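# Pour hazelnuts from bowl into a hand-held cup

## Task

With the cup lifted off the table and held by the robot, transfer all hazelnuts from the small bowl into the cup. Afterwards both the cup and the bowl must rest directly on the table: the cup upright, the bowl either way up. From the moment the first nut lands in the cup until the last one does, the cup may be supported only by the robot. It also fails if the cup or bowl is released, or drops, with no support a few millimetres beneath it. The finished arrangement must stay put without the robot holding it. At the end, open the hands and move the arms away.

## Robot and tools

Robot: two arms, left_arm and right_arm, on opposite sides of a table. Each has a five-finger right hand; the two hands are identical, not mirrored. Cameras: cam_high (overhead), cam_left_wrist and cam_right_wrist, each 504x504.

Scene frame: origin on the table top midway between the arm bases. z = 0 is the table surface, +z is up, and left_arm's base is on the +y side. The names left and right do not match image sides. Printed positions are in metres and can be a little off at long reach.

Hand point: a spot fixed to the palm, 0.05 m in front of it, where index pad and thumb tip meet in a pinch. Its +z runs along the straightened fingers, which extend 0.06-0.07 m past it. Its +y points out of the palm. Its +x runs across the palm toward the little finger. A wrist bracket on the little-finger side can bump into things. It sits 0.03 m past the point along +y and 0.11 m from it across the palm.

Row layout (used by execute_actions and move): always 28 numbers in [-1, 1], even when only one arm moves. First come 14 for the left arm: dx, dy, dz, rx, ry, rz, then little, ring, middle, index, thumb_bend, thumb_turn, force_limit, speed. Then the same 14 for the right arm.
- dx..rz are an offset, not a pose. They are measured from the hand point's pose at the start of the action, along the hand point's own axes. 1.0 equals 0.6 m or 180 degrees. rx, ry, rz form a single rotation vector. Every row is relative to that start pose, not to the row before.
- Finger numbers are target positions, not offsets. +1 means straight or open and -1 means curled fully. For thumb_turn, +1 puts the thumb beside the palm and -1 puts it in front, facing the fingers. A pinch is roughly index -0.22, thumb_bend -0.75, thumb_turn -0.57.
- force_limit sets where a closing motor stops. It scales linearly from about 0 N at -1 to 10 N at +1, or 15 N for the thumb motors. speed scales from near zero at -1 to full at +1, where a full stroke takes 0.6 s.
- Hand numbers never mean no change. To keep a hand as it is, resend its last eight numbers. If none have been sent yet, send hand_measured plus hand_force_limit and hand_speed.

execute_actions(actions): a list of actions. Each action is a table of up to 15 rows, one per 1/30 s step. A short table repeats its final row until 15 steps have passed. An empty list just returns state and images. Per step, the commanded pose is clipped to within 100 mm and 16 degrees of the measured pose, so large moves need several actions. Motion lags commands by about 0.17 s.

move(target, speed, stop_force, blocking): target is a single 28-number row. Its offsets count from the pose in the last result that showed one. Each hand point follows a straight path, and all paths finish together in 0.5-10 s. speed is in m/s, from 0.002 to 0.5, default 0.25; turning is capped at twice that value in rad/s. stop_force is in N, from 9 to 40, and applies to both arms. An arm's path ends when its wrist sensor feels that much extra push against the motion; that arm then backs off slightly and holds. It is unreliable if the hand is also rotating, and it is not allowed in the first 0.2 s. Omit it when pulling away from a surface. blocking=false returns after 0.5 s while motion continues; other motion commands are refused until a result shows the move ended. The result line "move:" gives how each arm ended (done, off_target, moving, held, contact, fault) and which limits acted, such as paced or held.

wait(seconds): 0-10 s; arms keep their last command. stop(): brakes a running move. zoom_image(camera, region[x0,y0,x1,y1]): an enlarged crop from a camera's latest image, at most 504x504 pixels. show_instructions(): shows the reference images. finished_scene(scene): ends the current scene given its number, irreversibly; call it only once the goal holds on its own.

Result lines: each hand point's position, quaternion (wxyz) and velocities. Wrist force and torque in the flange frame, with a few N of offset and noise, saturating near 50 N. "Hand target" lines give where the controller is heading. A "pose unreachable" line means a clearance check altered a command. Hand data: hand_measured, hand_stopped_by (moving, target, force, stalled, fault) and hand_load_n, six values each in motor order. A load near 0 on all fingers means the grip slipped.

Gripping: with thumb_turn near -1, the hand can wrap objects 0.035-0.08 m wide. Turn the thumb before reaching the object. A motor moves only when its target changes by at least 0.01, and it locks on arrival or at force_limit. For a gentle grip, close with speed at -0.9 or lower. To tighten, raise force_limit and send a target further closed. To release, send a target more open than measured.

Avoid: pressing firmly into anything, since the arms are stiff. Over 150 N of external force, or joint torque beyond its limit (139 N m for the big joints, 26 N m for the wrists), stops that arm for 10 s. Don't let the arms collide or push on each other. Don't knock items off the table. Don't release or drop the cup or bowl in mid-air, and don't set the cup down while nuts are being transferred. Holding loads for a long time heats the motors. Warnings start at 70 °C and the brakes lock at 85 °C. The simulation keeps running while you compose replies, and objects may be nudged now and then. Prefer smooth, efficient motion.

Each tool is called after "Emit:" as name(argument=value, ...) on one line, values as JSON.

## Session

Emit:
execute_actions(actions=[])

Scene clock: 0.00 s.
left_arm: end_effector_position=(+0.3212, +0.4296, +0.4732) hand_measured=(+1.000, +1.000, +1.000, +1.000, +1.000, +1.000) hand_load_n=(+0.0, +0.0, +0.0, +0.0, +0.0, +0.0) hand_stopped_by=(target, target, target, target, target, target) hand_force_limit=0.00 hand_speed=-0.80 end_effector_quat_wxyz=(+0.006, +0.401, +0.916, +0.006) end_effector_velocity=(-0.000, -0.000, +0.000) end_effector_angular_velocity=(-0.001, +0.001, -0.001) | right_arm: end_effector_position=(+0.1671, -0.3174, +0.4770) hand_measured=(+1.000, +1.000, +1.000, +1.000, +1.000, +1.000) hand_load_n=(+0.0, +0.0, +0.0, +0.0, +0.0, +0.0) hand_stopped_by=(target, target, target, target, target, target) hand_force_limit=0.00 hand_speed=-0.80 end_effector_quat_wxyz=(-0.017, -0.263, +0.964, -0.006) end_effector_velocity=(-0.000, -0.000, +0.000) end_effector_angular_velocity=(+0.000, -0.000, -0.000)
Joint positions: left_arm=[ 0.538 -1.7    1.339  1.93   1.554 -1.878] | right_arm=[-1.174 -1.713  1.343  1.974  1.584 -1.864]
Joint velocities: left_arm=[-0.001 -0.    -0.     0.     0.001 -0.   ] | right_arm=[-0. -0. -0.  0. -0.  0.]
Motor temperatures (°C, as the motors report them): left_arm=[28 29 30 33 38 36] | right_arm=[30 30 31 38 37 39]
Wrist force (N, on the end effector, along its own x y z axes, offset not removed): no reading
Wrist torque (N m, same axes, about the end effector's origin, offset not removed): no reading
Hand target (left_arm): +0.321, +0.430, +0.473; +0.006, +0.401, +0.916, +0.006
Hand target (right_arm): +0.167, -0.317, +0.477; -0.017, -0.263, +0.964, -0.006

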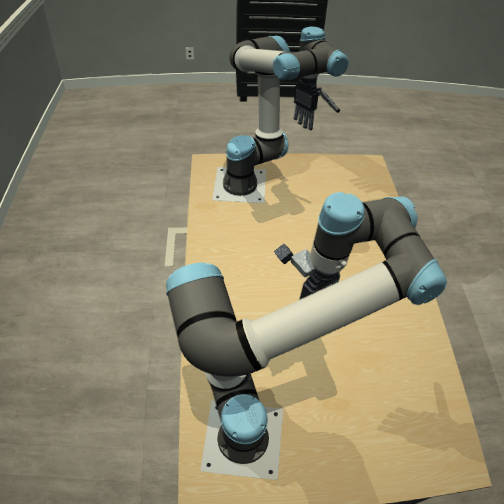

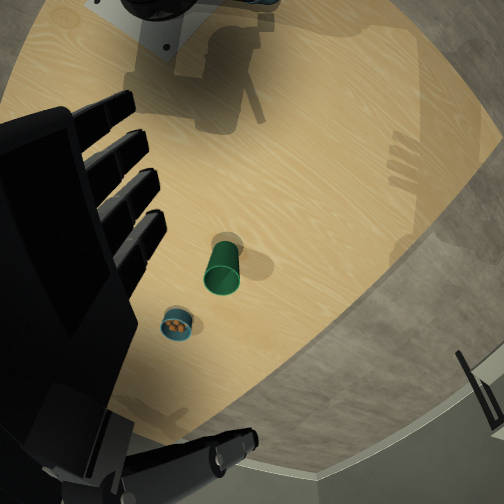

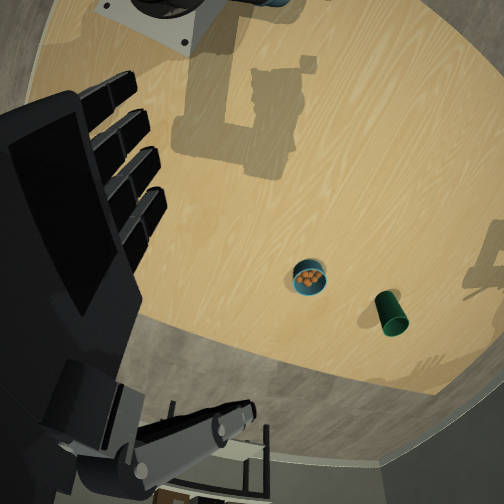

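Emit:
zoom_image(camera="cam_right_wrist", region=[270, 230, 430, 360])

Emit:
zoom_image(camera="cam_left_wrist", region=[140, 220, 290, 360])

Region (270, 230, 430, 360) of cam_right_wrist's 504x504 image, scaled by 3.150, with more detail than that image has; it fills the top 410 rows of this view, and the rest is white.

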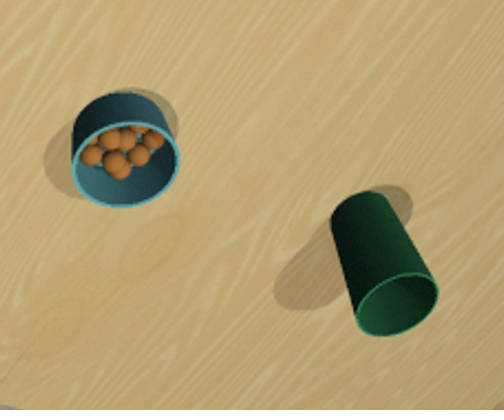

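Region (140, 220, 290, 360) of cam_left_wrist's 504x504 image, scaled by 3.360, with more detail than that image has; it fills the top 470 rows of this view, and the rest is white.

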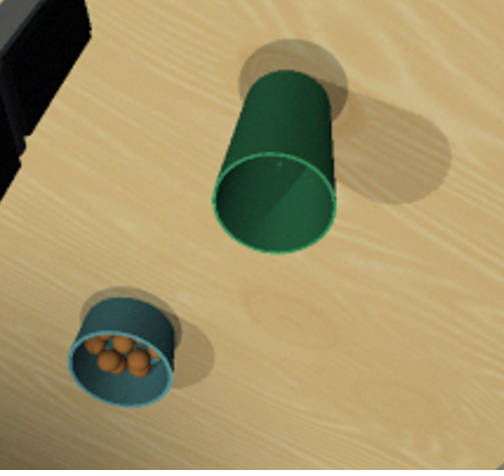

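Emit:
move(target=[-0.3015, -0.0222, 0.6238, -0.6817, 0.0387, 0.6865, 1, 1, 1, 1, 1, -1, 0, 0.5, -0.4253, 0.1248, 0.6627, -0.6584, 0.0837, 0.666, 1, 1, 1, 1, 1, -1, 0, 0.5], speed=0.5)

Scene clock: 94.77 s.
left_arm: end_effector_position=(+0.3793, +0.3528, +0.2561) hand_measured=(+1.000, +1.000, +1.000, +1.000, +1.000, -1.000) hand_load_n=(+0.0, +0.0, +0.0, +0.0, +0.0, +0.0) hand_stopped_by=(target, target, target, target, target, target) hand_force_limit=0.00 hand_speed=0.50 end_effector_quat_wxyz=(+0.189, +0.758, +0.320, +0.536) end_effector_velocity=(+0.000, +0.000, +0.000) end_effector_angular_velocity=(+0.001, -0.000, +0.001) | right_arm: end_effector_position=(+0.3362, -0.1324, +0.0703) hand_measured=(+1.000, +1.000, +1.000, +1.000, +1.000, -1.000) hand_load_n=(+0.0, +0.0, +0.0, +0.0, +0.0, +0.0) hand_stopped_by=(target, target, target, target, target, target) hand_force_limit=0.00 hand_speed=0.50 end_effector_quat_wxyz=(-0.268, +0.667, +0.280, +0.636) end_effector_velocity=(-0.000, +0.001, -0.000) end_effector_angular_velocity=(-0.000, -0.003, -0.012)
Joint positions: left_arm=[-0.208 -1.661  2.643  1.348  0.511 -1.565] | right_arm=[-0.648 -1.28   2.423 -1.095  1.541  1.57 ]
Joint velocities: left_arm=[ 0.001  0.    -0.     0.001  0.     0.   ] | right_arm=[ 0.013  0.007 -0.006 -0.002  0.025 -0.001]
Motor temperatures (°C, as the motors report them): left_arm=[28 29 30 33 38 36] | right_arm=[30 30 31 38 37 39]
Wrist force (N, on the end effector, along its own x y z axes, offset not removed): left_arm=[-0.3 -0.3 -2.2] | right_arm=[-1.1 -1.1 -1.8]
Wrist torque (N m, same axes, about the end effector's origin, offset not removed): left_arm=[0.25 -0.01 0.11] | right_arm=[-0.05 0.29 -0.10]
Hand target (left_arm): +0.379, +0.353, +0.256; +0.189, +0.758, +0.320, +0.536
Hand target (right_arm): +0.336, -0.132, +0.070; -0.267, +0.668, +0.280, +0.636
Off the commanded pose (left_arm): 0.179 m, 68 deg; position and orientation clipped at the last step of the last action.
Off the commanded pose (right_arm): 0.001 m, 0 deg.
move: held (left_arm); limits=paced,held; held on 130 of 194 steps (left_arm), including the last (left_arm)
pose unreachable (left arm): on one or more control steps of this call, first in action 0 (counted from 0), this arm could not follow its commanded pose, so it was not sent that pose on those steps. On the call's last step it was still not sent that pose. It may still have moved: this result reports where it is.
cause: the commanded pose would bring two parts of the arm too close to each other (joints 3 (elbow) to 5 (wrist 2) lie between them).

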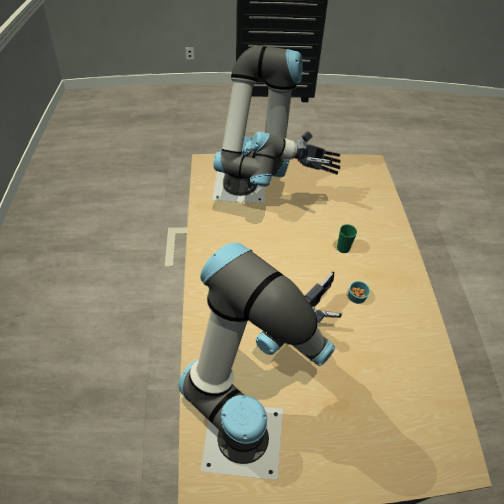

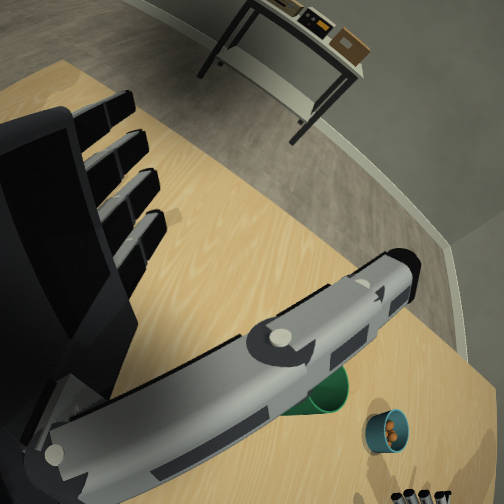

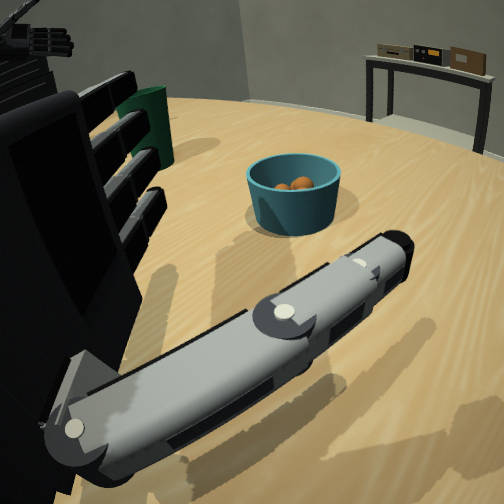

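Emit:
zoom_image(camera="cam_high", region=[280, 160, 420, 330])

Emit:
zoom_image(camera="cam_right_wrist", region=[100, 70, 360, 270])

Region (280, 160, 420, 330) of cam_high's 504x504 image, scaled by 2.965, with more detail than that image has; it fills the left 415 columns of this view, and the rest is white.

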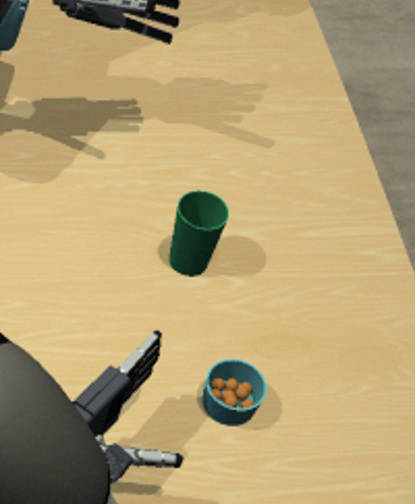

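Region (100, 70, 360, 270) of cam_right_wrist's 504x504 image, scaled by 1.938, with more detail than that image has; it fills the top 388 rows of this view, and the rest is white.

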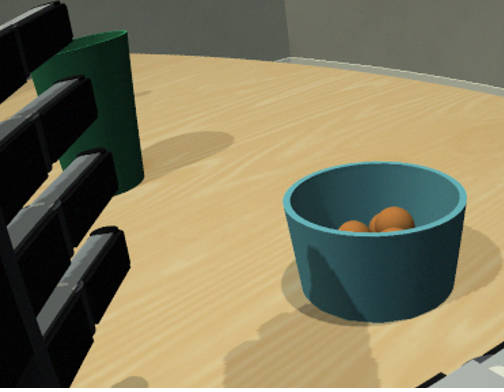

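Emit:
move(target=[-0.0693, 0.2113, 0.2217, -0.1538, -0.140, 0.0787, 1, 1, 1, 1, 1, -1, 0, 0.5, -0.07, 0.0617, 0.22, 0, 0, 0, 1, 1, 1, 1, 1, -1, 0, 0.5], speed=0.15)

Scene clock: 168.90 s.
left_arm: end_effector_position=(+0.5202, +0.2422, +0.2625) hand_measured=(+1.000, +1.000, +1.000, +1.000, +1.000, -1.000) hand_load_n=(+0.0, +0.0, +0.0, +0.0, +0.0, +0.0) hand_stopped_by=(target, target, target, target, target, target) hand_force_limit=0.00 hand_speed=0.50 end_effector_quat_wxyz=(+0.153, +0.746, +0.309, +0.569) end_effector_velocity=(+0.007, -0.003, -0.000) end_effector_angular_velocity=(-0.008, +0.047, -0.067) | right_arm: end_effector_position=(+0.4536, -0.0658, +0.0218) hand_measured=(+1.000, +1.000, +1.000, +1.000, +1.000, -1.000) hand_load_n=(+0.0, +0.0, +0.0, +0.0, +0.0, +0.0) hand_stopped_by=(target, target, target, target, target, target) hand_force_limit=0.00 hand_speed=0.50 end_effector_quat_wxyz=(-0.267, +0.667, +0.280, +0.636) end_effector_velocity=(+0.000, -0.000, +0.000) end_effector_angular_velocity=(+0.001, +0.000, -0.000)
Joint positions: left_arm=[ 0.422 -1.387  1.928  0.489  0.364 -0.084] | right_arm=[-0.73  -0.987  2.105 -1.069  1.459  1.566]
Joint velocities: left_arm=[ 0.048 -0.063 -0.004 -0.122  0.1    0.209] | right_arm=[-0.    -0.001 -0.     0.     0.     0.001]
Motor temperatures (°C, as the motors report them): left_arm=[28 29 30 33 38 36] | right_arm=[30 30 31 38 37 39]
Wrist force (N, on the end effector, along its own x y z axes, offset not removed): left_arm=[0.6 0.4 -0.1] | right_arm=[-2.1 0.5 -0.6]
Wrist torque (N m, same axes, about the end effector's origin, offset not removed): left_arm=[0.17 -0.21 0.25] | right_arm=[0.35 0.38 -0.14]
Hand target (left_arm): +0.521, +0.242, +0.262; +0.156, +0.750, +0.306, +0.566
Hand target (right_arm): +0.454, -0.066, +0.022; -0.267, +0.667, +0.280, +0.636
Off the commanded pose (left_arm): 0.010 m, 43 deg; orientation clipped at the last step of the last action.
Off the commanded pose (right_arm): 0.000 m, 0 deg.
move: moving (left_arm; no rest 5 s after the path's end); limits=paced

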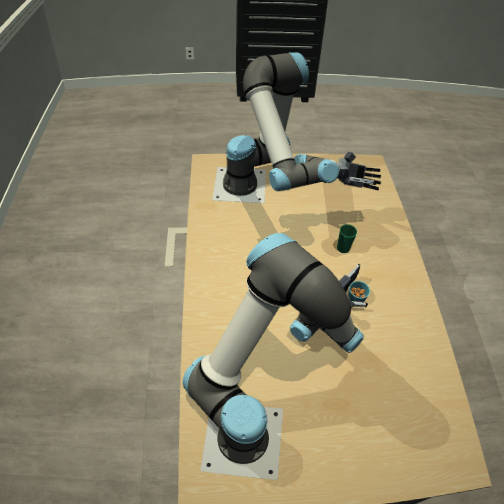

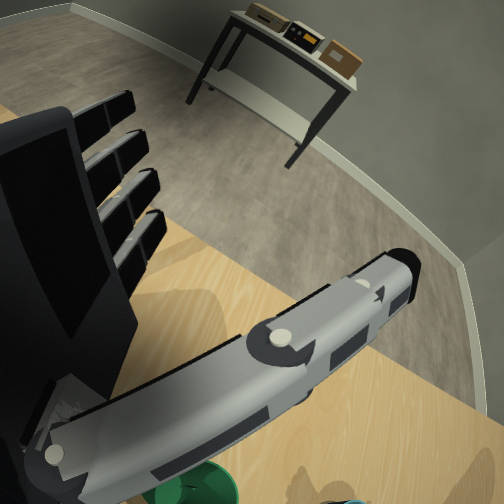

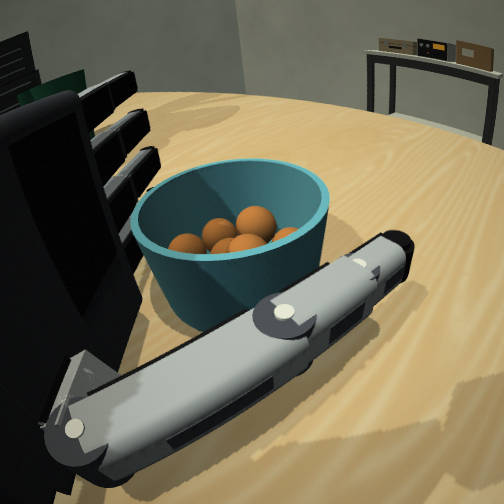

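Emit:
execute_actions(actions=[])

Scene clock: 176.90 s.
left_arm: end_effector_position=(+0.5292, +0.2392, +0.2599) hand_measured=(+1.000, +1.000, +1.000, +1.000, +1.000, -1.000) hand_load_n=(+0.0, +0.0, +0.0, +0.0, +0.0, +0.0) hand_stopped_by=(target, target, target, target, target, target) hand_force_limit=0.00 hand_speed=0.50 end_effector_quat_wxyz=(+0.234, +0.787, +0.213, +0.529) end_effector_velocity=(-0.000, -0.000, +0.000) end_effector_angular_velocity=(+0.001, -0.000, -0.000) | right_arm: end_effector_position=(+0.4536, -0.0658, +0.0218) hand_measured=(+1.000, +1.000, +1.000, +1.000, +1.000, -1.000) hand_load_n=(+0.0, +0.0, +0.0, +0.0, +0.0, +0.0) hand_stopped_by=(target, target, target, target, target, target) hand_force_limit=0.00 hand_speed=0.50 end_effector_quat_wxyz=(-0.267, +0.667, +0.280, +0.636) end_effector_velocity=(+0.000, -0.000, +0.001) end_effector_angular_velocity=(+0.000, -0.002, -0.000)
Joint positions: left_arm=[ 0.589 -1.568  2.023  0.074  0.713  0.474] | right_arm=[-0.73  -0.987  2.105 -1.069  1.459  1.566]
Joint velocities: left_arm=[-0.     0.    -0.     0.    -0.001  0.001] | right_arm=[-0.    -0.     0.    -0.001 -0.    -0.001]
Motor temperatures (°C, as the motors report them): left_arm=[28 29 30 33 38 36] | right_arm=[30 30 31 38 37 39]
Wrist force (N, on the end effector, along its own x y z axes, offset not removed): left_arm=[-1.5 0.1 -2.5] | right_arm=[-0.6 -2.3 0.3]
Wrist torque (N m, same axes, about the end effector's origin, offset not removed): left_arm=[0.30 0.08 0.12] | right_arm=[-0.26 0.15 -0.11]
Hand target (left_arm): +0.529, +0.239, +0.260; +0.234, +0.787, +0.213, +0.529
Hand target (right_arm): +0.454, -0.066, +0.022; -0.267, +0.667, +0.280, +0.636
Off the commanded pose (left_arm): 0.001 m, 27 deg; orientation clipped at the last step of the last action.
Off the commanded pose (right_arm): 0.000 m, 0 deg.

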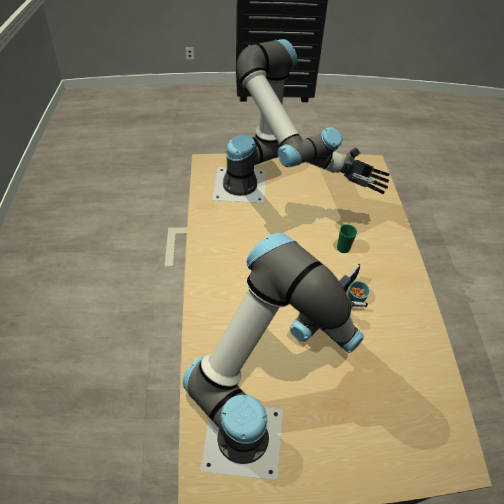

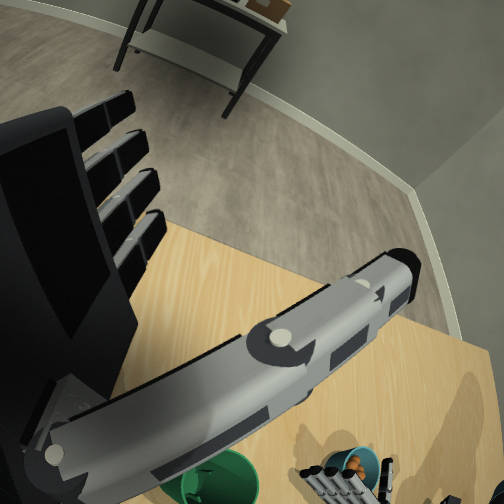

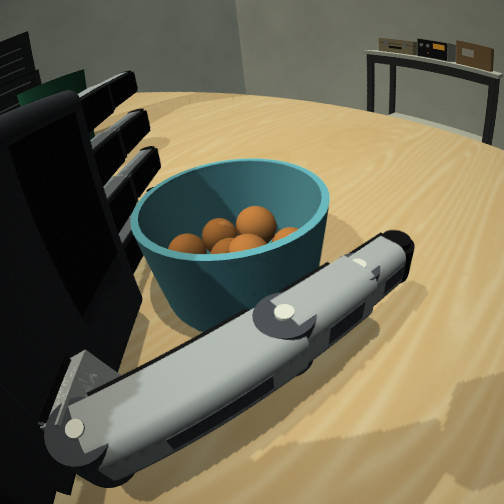

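Emit:
move(target=[-0.3158, -0.252, -0.07, -0.3058, -0.0046, 0.2508, 1, 1, 1, 1, 1, -1, 0, 0.5, 0.0005, 0.005, 0.01, 0, 0, 0, 1, 1, 1, 1, 1, -1, 0, 0.5], speed=0.35)

Scene clock: 203.23 s.
left_arm: end_effector_position=(+0.4106, +0.2556, +0.0451) hand_measured=(+1.000, +1.000, +1.000, +1.000, +1.000, -1.000) hand_load_n=(+0.0, +0.0, +0.0, +0.0, +0.0, +0.0) hand_stopped_by=(target, target, target, target, target, target) hand_force_limit=0.00 hand_speed=0.50 end_effector_quat_wxyz=(+0.351, +0.618, -0.357, +0.607) end_effector_velocity=(-0.001, -0.001, -0.001) end_effector_angular_velocity=(+0.000, -0.004, -0.013) | right_arm: end_effector_position=(+0.4599, -0.0636, +0.0218) hand_measured=(+1.000, +1.000, +1.000, +1.000, +1.000, -1.000) hand_load_n=(+0.0, +0.0, +0.0, +0.0, +0.0, +0.0) hand_stopped_by=(target, target, target, target, target, target) hand_force_limit=0.00 hand_speed=0.50 end_effector_quat_wxyz=(-0.267, +0.667, +0.280, +0.636) end_effector_velocity=(-0.000, +0.001, +0.001) end_effector_angular_velocity=(+0.001, -0.001, +0.001)
Joint positions: left_arm=[ 1.063 -1.184  2.469 -1.266  2.011  1.579] | right_arm=[-0.736 -0.98   2.089 -1.06   1.454  1.565]
Joint velocities: left_arm=[ 0.006  0.008 -0.006 -0.004  0.019  0.003] | right_arm=[ 0.001 -0.001 -0.    -0.001 -0.     0.   ]
Motor temperatures (°C, as the motors report them): left_arm=[28 29 30 33 38 36] | right_arm=[30 30 31 38 37 39]
Wrist force (N, on the end effector, along its own x y z axes, offset not removed): left_arm=[0.3 0.4 -2.6] | right_arm=[-0.4 -1.3 -0.7]
Wrist torque (N m, same axes, about the end effector's origin, offset not removed): left_arm=[0.32 -0.09 0.25] | right_arm=[-0.08 -0.03 -0.14]
Hand target (left_arm): +0.411, +0.256, +0.045; +0.351, +0.617, -0.357, +0.607
Hand target (right_arm): +0.460, -0.064, +0.022; -0.267, +0.667, +0.280, +0.636
Off the commanded pose (left_arm): 0.000 m, 0 deg.
Off the commanded pose (right_arm): 0.000 m, 0 deg.
move: done

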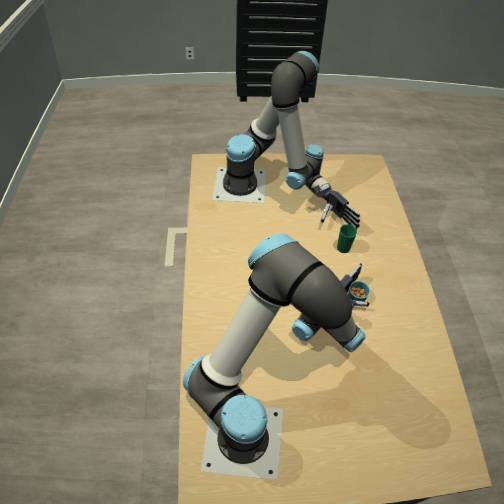

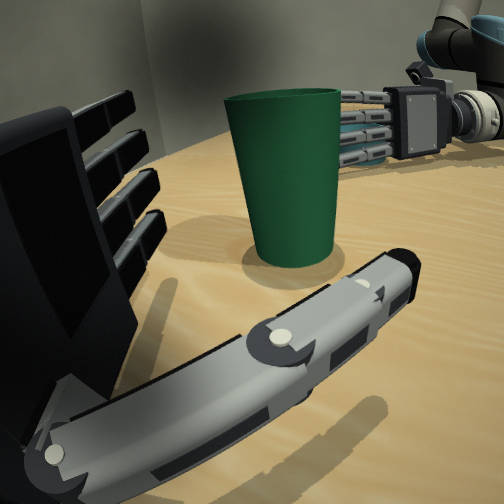

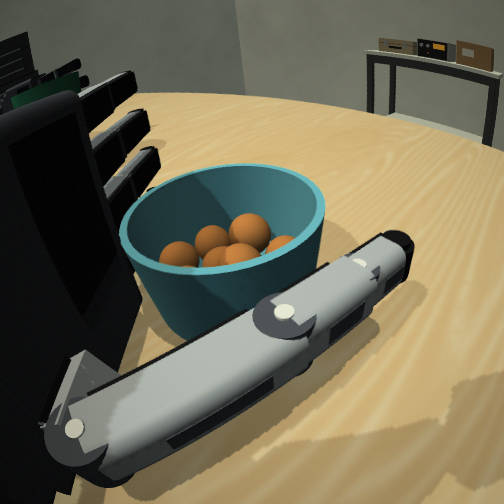

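Emit:
zoom_image(camera="cam_left_wrist", region=[180, 70, 400, 290])

Region (180, 70, 400, 290) of cam_left_wrist's 504x504 image, scaled by 2.291, with more detail than that image has.

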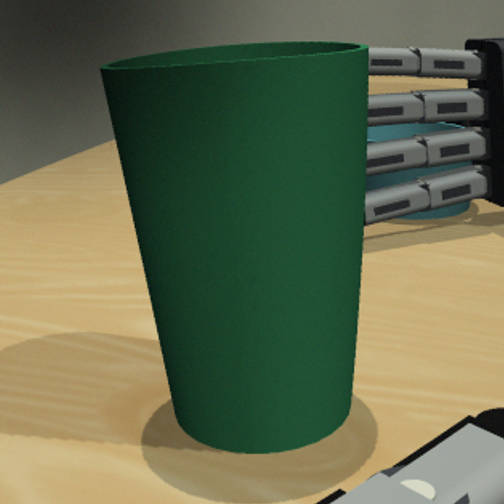

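Emit:
move(target=[-0.0233, 0.0567, 0.168, 0, 0, 0, 1, 1, 1, 1, 1, -1, 0, 0.5, 0, 0, 0, 0, 0, 0, 1, 1, -1, -1, -1, -1, 0.0, -0.5], speed=0.1)

Scene clock: 216.10 s.
left_arm: end_effector_position=(+0.4315, +0.1518, +0.0295) hand_measured=(+1.000, +1.000, +1.000, +1.000, +1.000, -1.000) hand_load_n=(+0.0, +0.0, +0.0, +0.0, +0.0, +0.0) hand_stopped_by=(target, target, target, target, target, target) hand_force_limit=0.00 hand_speed=0.50 end_effector_quat_wxyz=(+0.351, +0.617, -0.357, +0.607) end_effector_velocity=(+0.000, -0.002, -0.001) end_effector_angular_velocity=(+0.000, -0.000, -0.001) | right_arm: end_effector_position=(+0.4599, -0.0636, +0.0218) hand_measured=(+1.000, +1.000, +0.338, +0.310, +0.596, -1.000) hand_load_n=(+0.0, +0.0, +4.0, +6.0, +11.0, +1.0) hand_stopped_by=(target, target, force, force, force, target) hand_force_limit=0.00 hand_speed=-0.50 end_effector_quat_wxyz=(-0.267, +0.667, +0.280, +0.636) end_effector_velocity=(+0.001, -0.000, +0.001) end_effector_angular_velocity=(+0.000, -0.002, -0.001)
Joint positions: left_arm=[ 0.845 -1.075  2.324 -1.231  1.793  1.575] | right_arm=[-0.736 -0.98   2.089 -1.06   1.454  1.565]
Joint velocities: left_arm=[-0.004  0.003 -0.004  0.001 -0.003  0.   ] | right_arm=[-0.001 -0.001 -0.    -0.001  0.    -0.001]
Motor temperatures (°C, as the motors report them): left_arm=[28 29 30 33 38 36] | right_arm=[30 30 31 38 37 39]
Wrist force (N, on the end effector, along its own x y z axes, offset not removed): left_arm=[-0.6 1.1 0.3] | right_arm=[-0.6 1.1 -0.1]
Wrist torque (N m, same axes, about the end effector's origin, offset not removed): left_arm=[0.37 0.07 0.19] | right_arm=[0.18 -0.16 0.03]
Hand target (left_arm): +0.432, +0.152, +0.029; +0.351, +0.617, -0.357, +0.607
Hand target (right_arm): +0.460, -0.064, +0.022; -0.267, +0.667, +0.280, +0.636
Off the commanded pose (left_arm): 0.000 m, 0 deg.
Off the commanded pose (right_arm): 0.000 m, 0 deg.
move: done

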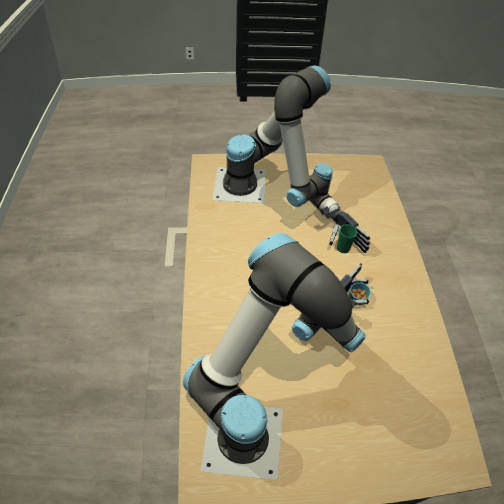

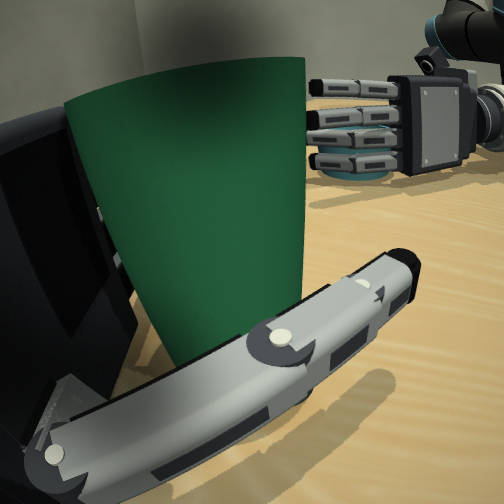

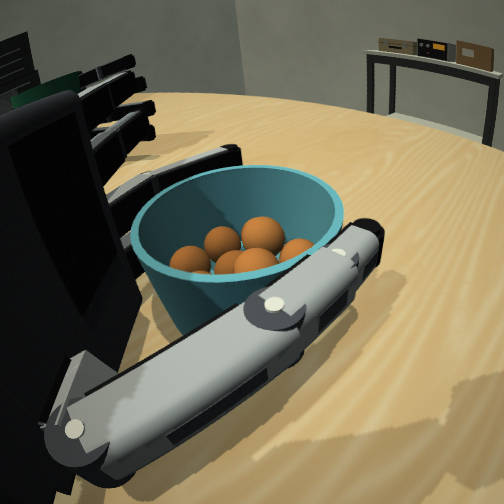

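Emit:
move(target=[0, 0, 0, 0, 0, 0, -1, -1, -1, -1, -1, -1, 0.0, -0.5, 0.3745, -0.2035, 0.0475, 0.1891, -0.0419, 0.1256, 1, 1, -1, -1, -1, -1, 0.0, -0.5], speed=0.22)

Scene clock: 236.47 s.
left_arm: end_effector_position=(+0.4315, +0.1518, +0.0295) hand_measured=(+0.032, +0.006, -0.022, -0.050, +0.390, -1.000) hand_load_n=(+1.0, +4.0, +5.0, +8.5, +14.0, +2.0) hand_stopped_by=(force, force, force, force, force, target) hand_force_limit=0.00 hand_speed=-0.50 end_effector_quat_wxyz=(+0.351, +0.617, -0.357, +0.607) end_effector_velocity=(-0.001, -0.000, -0.001) end_effector_angular_velocity=(+0.002, +0.001, -0.002) | right_arm: end_effector_position=(+0.4004, +0.0500, +0.2445) hand_measured=(+1.000, +1.000, +0.338, +0.310, +0.596, -1.000) hand_load_n=(+0.0, +0.0, +4.0, +6.0, +11.0, +1.0) hand_stopped_by=(target, target, force, force, force, target) hand_force_limit=0.00 hand_speed=-0.50 end_effector_quat_wxyz=(-0.548, +0.642, +0.335, +0.419) end_effector_velocity=(-0.000, +0.001, +0.002) end_effector_angular_velocity=(+0.001, +0.005, +0.006)
Joint positions: left_arm=[ 0.845 -1.075  2.324 -1.231  1.793  1.575] | right_arm=[-0.815 -1.301  1.729 -0.359  0.771  1.958]
Joint velocities: left_arm=[-0.001  0.     0.001  0.002  0.001  0.   ] | right_arm=[-0.     0.002 -0.007  0.006 -0.006  0.005]
Motor temperatures (°C, as the motors report them): left_arm=[28 29 30 33 38 36] | right_arm=[30 30 31 38 37 39]
Wrist force (N, on the end effector, along its own x y z axes, offset not removed): left_arm=[3.4 2.2 -2.2] | right_arm=[0.8 -0.8 -1.7]
Wrist torque (N m, same axes, about the end effector's origin, offset not removed): left_arm=[0.51 -0.26 0.30] | right_arm=[-0.07 -0.12 0.18]
Hand target (left_arm): +0.432, +0.152, +0.030; +0.351, +0.617, -0.357, +0.607
Hand target (right_arm): +0.400, +0.050, +0.245; -0.549, +0.642, +0.335, +0.418
Off the commanded pose (left_arm): 0.000 m, 0 deg.
Off the commanded pose (right_arm): 0.000 m, 0 deg.
move: done

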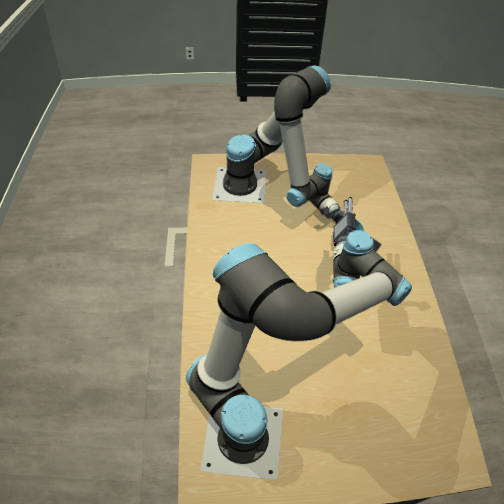

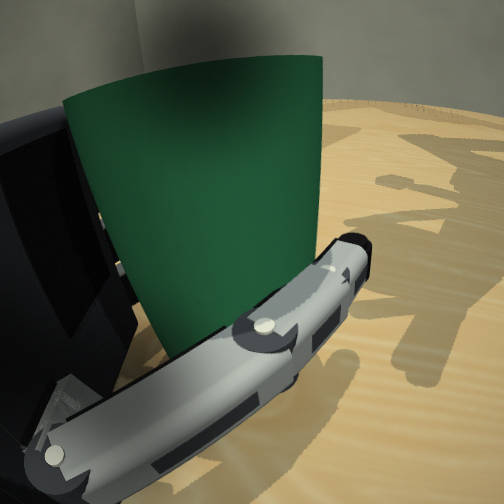

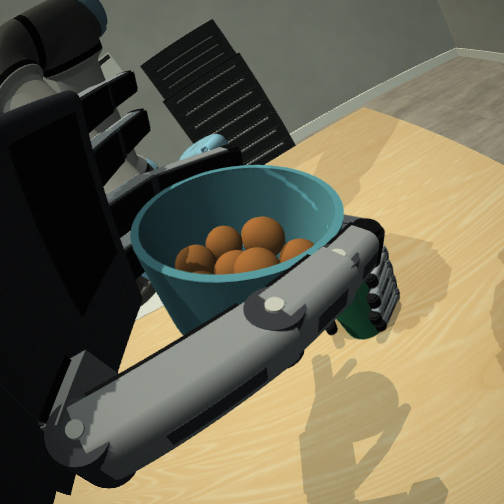

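Emit:
move(target=[0.1002, 0.026, 0.0298, -0.0667, 0, 0.001, -1, -1, -1, -1, -1, -1, 0.0, -0.5, -0.0482, -0.0345, 0.1745, 0, 0, 0.1778, 1, 1, -1, -1, -1, -1, 0.0, -0.5], speed=0.18)

Scene clock: 256.77 s.
left_arm: end_effector_position=(+0.4273, +0.1278, +0.0892) hand_measured=(+0.032, +0.006, -0.022, -0.050, +0.390, -1.000) hand_load_n=(+0.5, +3.5, +5.0, +8.5, +14.0, +3.0) hand_stopped_by=(force, force, force, force, force, target) hand_force_limit=0.00 hand_speed=-0.50 end_effector_quat_wxyz=(+0.412, +0.577, -0.419, +0.567) end_effector_velocity=(+0.000, -0.001, +0.001) end_effector_angular_velocity=(-0.000, -0.002, -0.003) | right_arm: end_effector_position=(+0.3876, +0.1572, +0.2221) hand_measured=(+1.000, +1.000, +0.338, +0.310, +0.596, -1.000) hand_load_n=(+0.0, +0.0, +4.0, +6.0, +11.0, +0.5) hand_stopped_by=(target, target, force, force, force, target) hand_force_limit=0.00 hand_speed=-0.50 end_effector_quat_wxyz=(-0.642, +0.709, +0.146, +0.252) end_effector_velocity=(-0.001, +0.002, -0.001) end_effector_angular_velocity=(+0.001, +0.012, +0.000)
Joint positions: left_arm=[ 0.914 -1.167  2.164 -0.977  2.072  1.58 ] | right_arm=[-0.684 -1.083  1.44  -0.296  0.902  2.528]
Joint velocities: left_arm=[ 0.001 -0.001 -0.004  0.004  0.004  0.001] | right_arm=[ 0.003  0.006 -0.006  0.002  0.002  0.011]
Motor temperatures (°C, as the motors report them): left_arm=[28 29 30 33 38 36] | right_arm=[30 30 31 38 37 39]
Wrist force (N, on the end effector, along its own x y z axes, offset not removed): left_arm=[2.4 0.1 -2.5] | right_arm=[1.4 -0.3 0.4]
Wrist torque (N m, same axes, about the end effector's origin, offset not removed): left_arm=[0.32 -0.50 0.33] | right_arm=[-0.06 -0.30 0.09]
Hand target (left_arm): +0.427, +0.128, +0.089; +0.412, +0.577, -0.419, +0.567
Hand target (right_arm): +0.388, +0.157, +0.222; -0.643, +0.709, +0.145, +0.251
Off the commanded pose (left_arm): 0.000 m, 0 deg.
Off the commanded pose (right_arm): 0.000 m, 0 deg.
move: done

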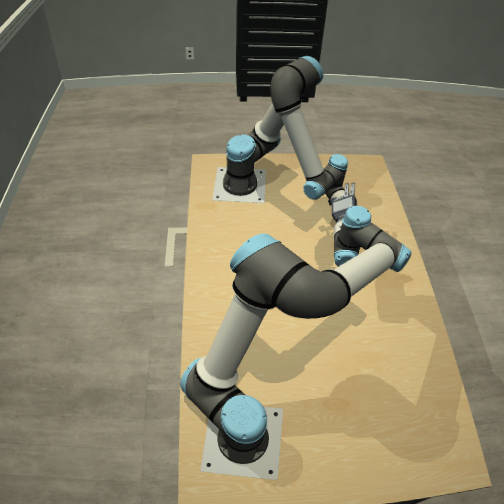

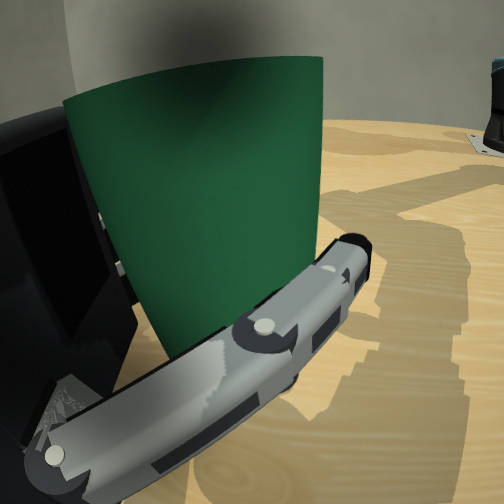

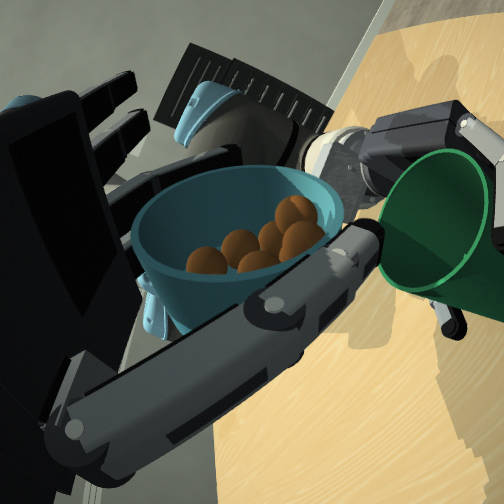

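Emit:
zoom_image(camera="cam_right_wrist", region=[300, 130, 504, 334])

Region (300, 130, 504, 334) of cam_right_wrist's 504x504 image, scaled by 2.471, with more detail than that image has.

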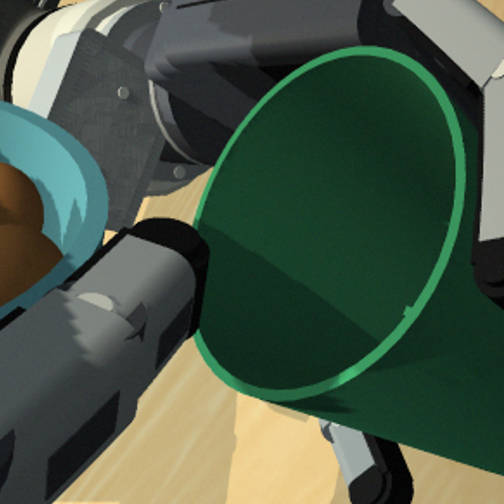

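Emit:
move(target=[0, 0, 0, 0, 0, 0, -1, -1, -1, -1, -1, -1, 0.0, -0.5, 0.0045, 0.0168, 0.0048, 0, 0, 0.1, 1, 1, -1, -1, -1, -1, 0.0, -0.5], speed=0.08)

Emit:
move(target=[0, 0, 0, 0, 0, 0, -1, -1, -1, -1, -1, -1, 0.0, -0.5, 0.0187, -0.0027, 0, 0, 0, 0.0944, 1, 1, -1, -1, -1, -1, 0.0, -0.5], speed=0.06)

Scene clock: 278.73 s.
left_arm: end_effector_position=(+0.4273, +0.1278, +0.0892) hand_measured=(+0.032, +0.006, -0.022, -0.050, +0.390, -1.000) hand_load_n=(+0.5, +3.5, +5.0, +8.5, +14.0, +3.0) hand_stopped_by=(force, force, force, force, force, target) hand_force_limit=0.00 hand_speed=-0.50 end_effector_quat_wxyz=(+0.412, +0.577, -0.419, +0.567) end_effector_velocity=(+0.000, -0.000, +0.000) end_effector_angular_velocity=(-0.001, -0.001, +0.001) | right_arm: end_effector_position=(+0.3956, +0.1583, +0.2150) hand_measured=(+1.000, +1.000, +0.338, +0.310, +0.596, -1.000) hand_load_n=(+0.0, +0.0, +4.0, +6.0, +11.0, +0.5) hand_stopped_by=(target, target, force, force, force, target) hand_force_limit=0.00 hand_speed=-0.50 end_effector_quat_wxyz=(-0.674, +0.723, +0.034, +0.148) end_effector_velocity=(+0.000, +0.000, +0.001) end_effector_angular_velocity=(+0.003, +0.010, -0.000)
Joint positions: left_arm=[ 0.914 -1.167  2.164 -0.977  2.072  1.58 ] | right_arm=[-0.72  -1.041  1.398 -0.293  0.865  2.837]
Joint velocities: left_arm=[-0.    -0.    -0.    -0.001 -0.001  0.   ] | right_arm=[-0.001  0.    -0.001 -0.001 -0.001  0.012]
Motor temperatures (°C, as the motors report them): left_arm=[28 29 30 33 38 36] | right_arm=[30 30 31 38 37 39]
Wrist force (N, on the end effector, along its own x y z axes, offset not removed): left_arm=[-0.7 0.1 -3.4] | right_arm=[-1.1 3.0 -2.8]
Wrist torque (N m, same axes, about the end effector's origin, offset not removed): left_arm=[0.30 -0.04 0.18] | right_arm=[0.67 0.32 0.03]
Hand target (left_arm): +0.427, +0.128, +0.089; +0.412, +0.577, -0.419, +0.567
Hand target (right_arm): +0.396, +0.158, +0.215; +0.674, -0.723, -0.033, -0.148
Off the commanded pose (left_arm): 0.000 m, 0 deg.
Off the commanded pose (right_arm): 0.000 m, 0 deg.
move: done

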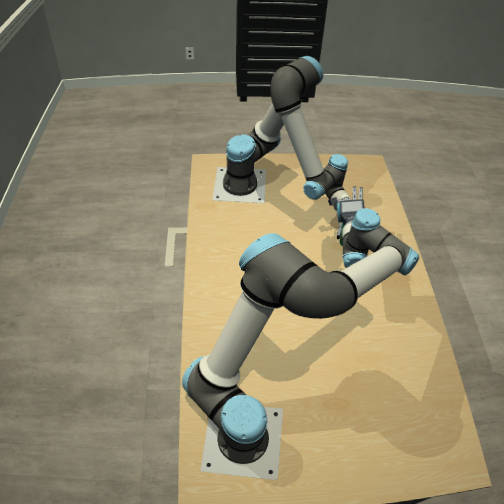

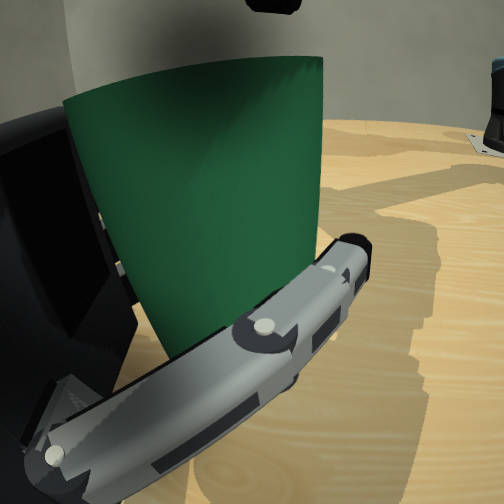

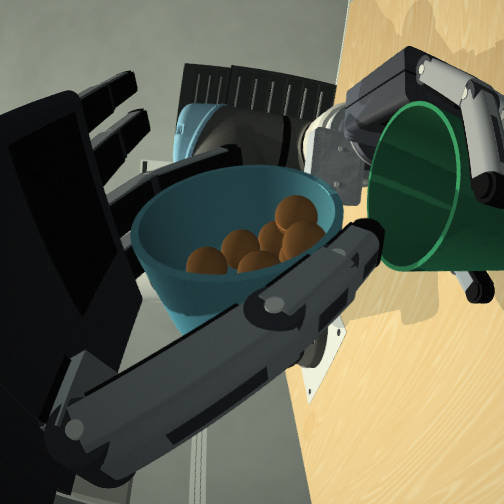

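Scene clock: 281.50 s.
left_arm: end_effector_position=(+0.4273, +0.1278, +0.0892) hand_measured=(+0.032, +0.006, -0.022, -0.050, +0.390, -1.000) hand_load_n=(+0.5, +3.5, +5.0, +8.5, +14.0, +3.0) hand_stopped_by=(force, force, force, force, force, target) hand_force_limit=0.00 hand_speed=-0.50 end_effector_quat_wxyz=(+0.412, +0.577, -0.419, +0.567) end_effector_velocity=(+0.000, +0.000, +0.000) end_effector_angular_velocity=(-0.000, -0.000, +0.001) | right_arm: end_effector_position=(+0.4059, +0.1568, +0.2194) hand_measured=(+1.000, +1.000, +0.338, +0.310, +0.596, -1.000) hand_load_n=(+0.0, +0.0, +4.0, +5.5, +11.0, +0.5) hand_stopped_by=(target, target, force, force, force, target) hand_force_limit=0.00 hand_speed=-0.50 end_effector_quat_wxyz=(+0.688, -0.720, +0.073, -0.048) end_effector_velocity=(-0.000, +0.000, +0.001) end_effector_angular_velocity=(+0.003, +0.011, +0.000)
Joint positions: left_arm=[ 0.914 -1.167  2.164 -0.977  2.072  1.58 ] | right_arm=[-0.758 -1.007  1.349 -0.277  0.828  3.129]
Joint velocities: left_arm=[ 0.001 -0.     0.    -0.    -0.     0.   ] | right_arm=[-0.001  0.    -0.002  0.    -0.002  0.012]
Motor temperatures (°C, as the motors report them): left_arm=[28 29 30 33 38 36] | right_arm=[30 30 31 38 37 39]
Wrist force (N, on the end effector, along its own x y z axes, offset not removed): left_arm=[-0.5 1.4 -2.9] | right_arm=[-0.3 2.6 -1.5]
Wrist torque (N m, same axes, about the end effector's origin, offset not removed): left_arm=[0.58 -0.03 0.22] | right_arm=[0.53 -0.05 -0.08]
Hand target (left_arm): +0.427, +0.128, +0.089; +0.412, +0.577, -0.419, +0.567
Hand target (right_arm): +0.406, +0.157, +0.219; +0.688, -0.720, +0.074, -0.047
Off the commanded pose (left_arm): 0.000 m, 0 deg.
Off the commanded pose (right_arm): 0.000 m, 0 deg.
move: done

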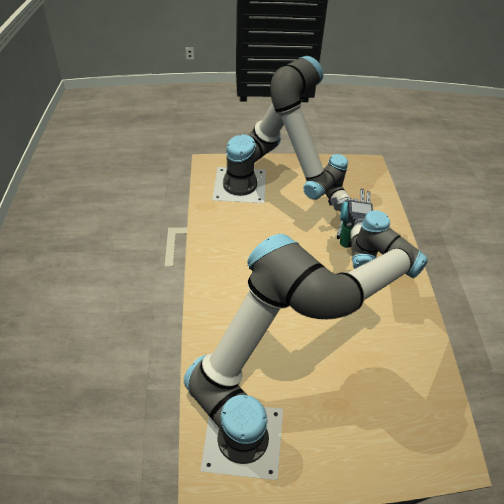

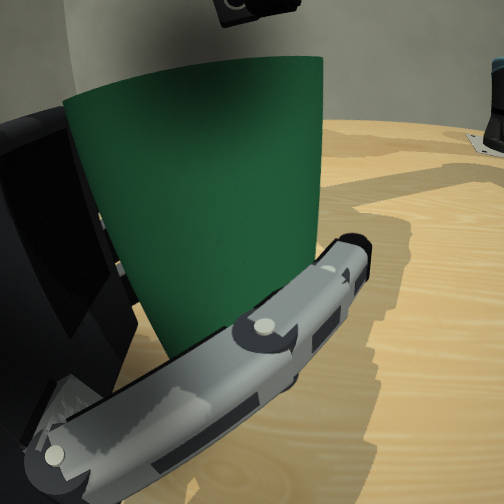

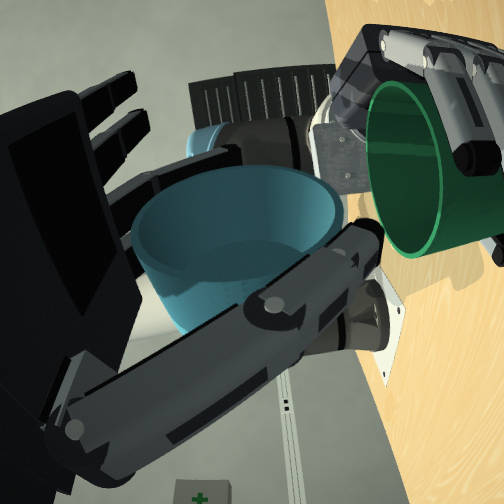

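Emit:
zoom_image(camera="cam_right_wrist", region=[120, 60, 504, 444])

Emit:
zoom_image(camera="cam_high", region=[170, 140, 504, 474])

Region (120, 60, 504, 444) of cam_right_wrist's 504x504 image, scaled by 1.312, with more detail than that image has.

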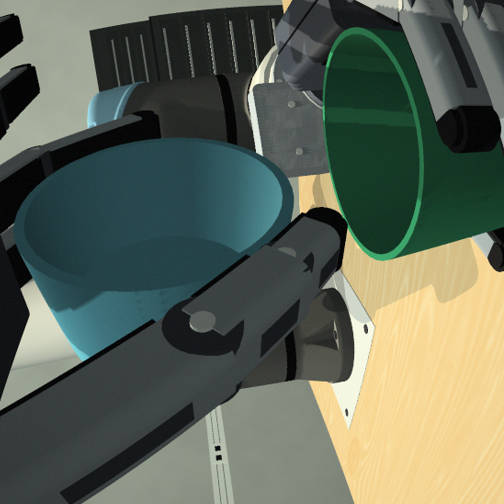

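Region (170, 140, 504, 474) of cam_high's 504x504 image, scaled by 1.509, with more detail than that image has.

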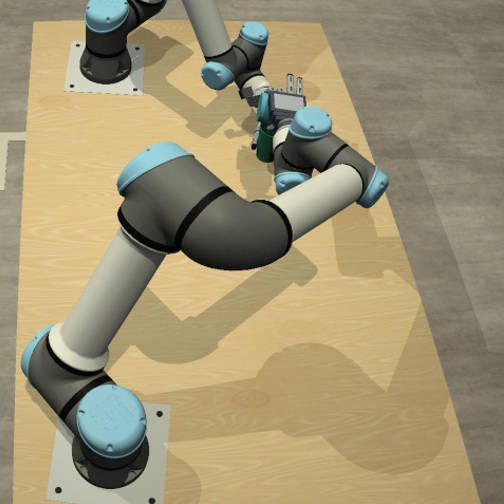

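Emit:
move(target=[-0.0827, -0.019, -0.0345, 0.0667, 0, -0.001, -1, -1, -1, -1, -1, -1, 0.0, -0.5, 0.0757, 0.0062, -0.201, 0, 0, -0.3167, 1, 1, -1, -1, -1, -1, 0.0, -0.5], speed=0.4)

Scene clock: 297.63 s.
left_arm: end_effector_position=(+0.4316, +0.1517, +0.0400) hand_measured=(+0.032, +0.006, -0.022, -0.050, +0.390, -1.000) hand_load_n=(+0.5, +3.5, +5.0, +8.5, +14.0, +3.0) hand_stopped_by=(force, force, force, force, force, target) hand_force_limit=0.00 hand_speed=-0.50 end_effector_quat_wxyz=(+0.351, +0.618, -0.357, +0.607) end_effector_velocity=(+0.001, +0.001, -0.000) end_effector_angular_velocity=(-0.001, -0.001, +0.004) | right_arm: end_effector_position=(+0.4298, +0.0303, +0.2202) hand_measured=(+1.000, +1.000, +0.338, +0.310, +0.596, -1.000) hand_load_n=(+0.0, +0.0, +4.0, +6.0, +11.0, +0.5) hand_stopped_by=(target, target, force, force, force, target) hand_force_limit=0.00 hand_speed=-0.50 end_effector_quat_wxyz=(-0.582, +0.668, +0.279, +0.370) end_effector_velocity=(-0.000, -0.002, -0.001) end_effector_angular_velocity=(-0.005, -0.010, +0.001)
Joint positions: left_arm=[ 0.845 -1.107  2.323 -1.198  1.793  1.575] | right_arm=[-0.897 -1.257  1.721 -0.388  0.689  2.121]
Joint velocities: left_arm=[-0.     0.001  0.002 -0.004 -0.005  0.   ] | right_arm=[-0.002 -0.002  0.003  0.005 -0.002 -0.016]
Motor temperatures (°C, as the motors report them): left_arm=[28 29 30 33 38 36] | right_arm=[30 30 31 38 37 39]
Wrist force (N, on the end effector, along its own x y z axes, offset not removed): left_arm=[0.4 1.0 -0.2] | right_arm=[-0.9 -0.5 -0.5]
Wrist torque (N m, same axes, about the end effector's origin, offset not removed): left_arm=[0.38 -0.30 0.35] | right_arm=[-0.04 0.17 0.06]
Hand target (left_arm): +0.432, +0.152, +0.040; +0.351, +0.618, -0.357, +0.607
Hand target (right_arm): +0.430, +0.030, +0.220; -0.582, +0.668, +0.280, +0.370
Off the commanded pose (left_arm): 0.000 m, 0 deg.
Off the commanded pose (right_arm): 0.000 m, 0 deg.
move: done

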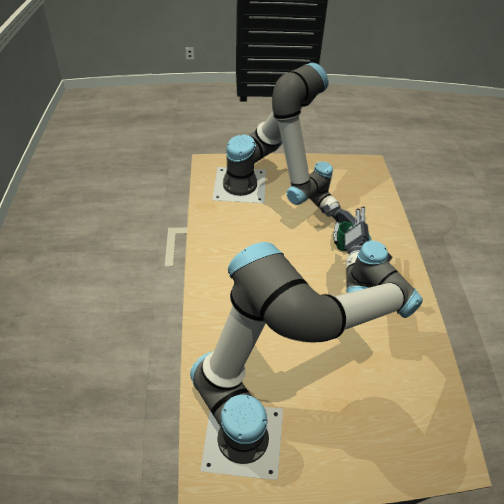

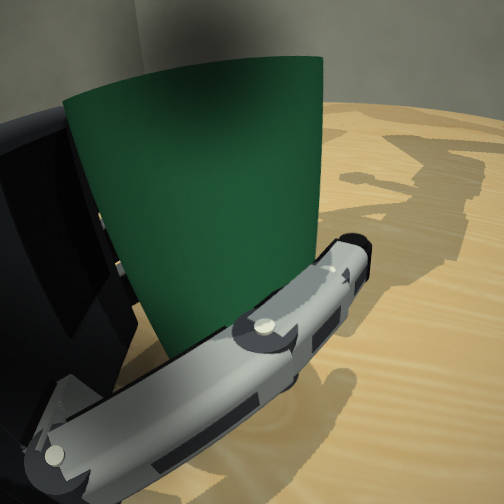

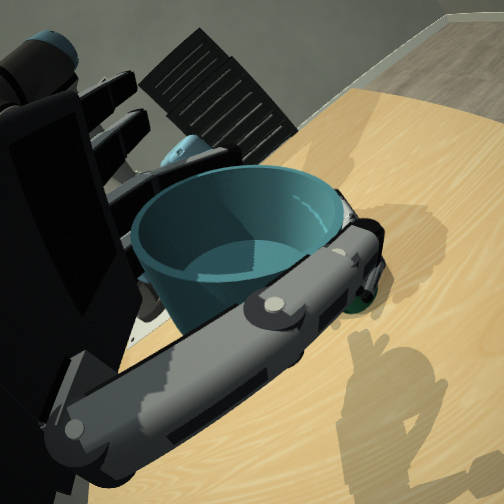

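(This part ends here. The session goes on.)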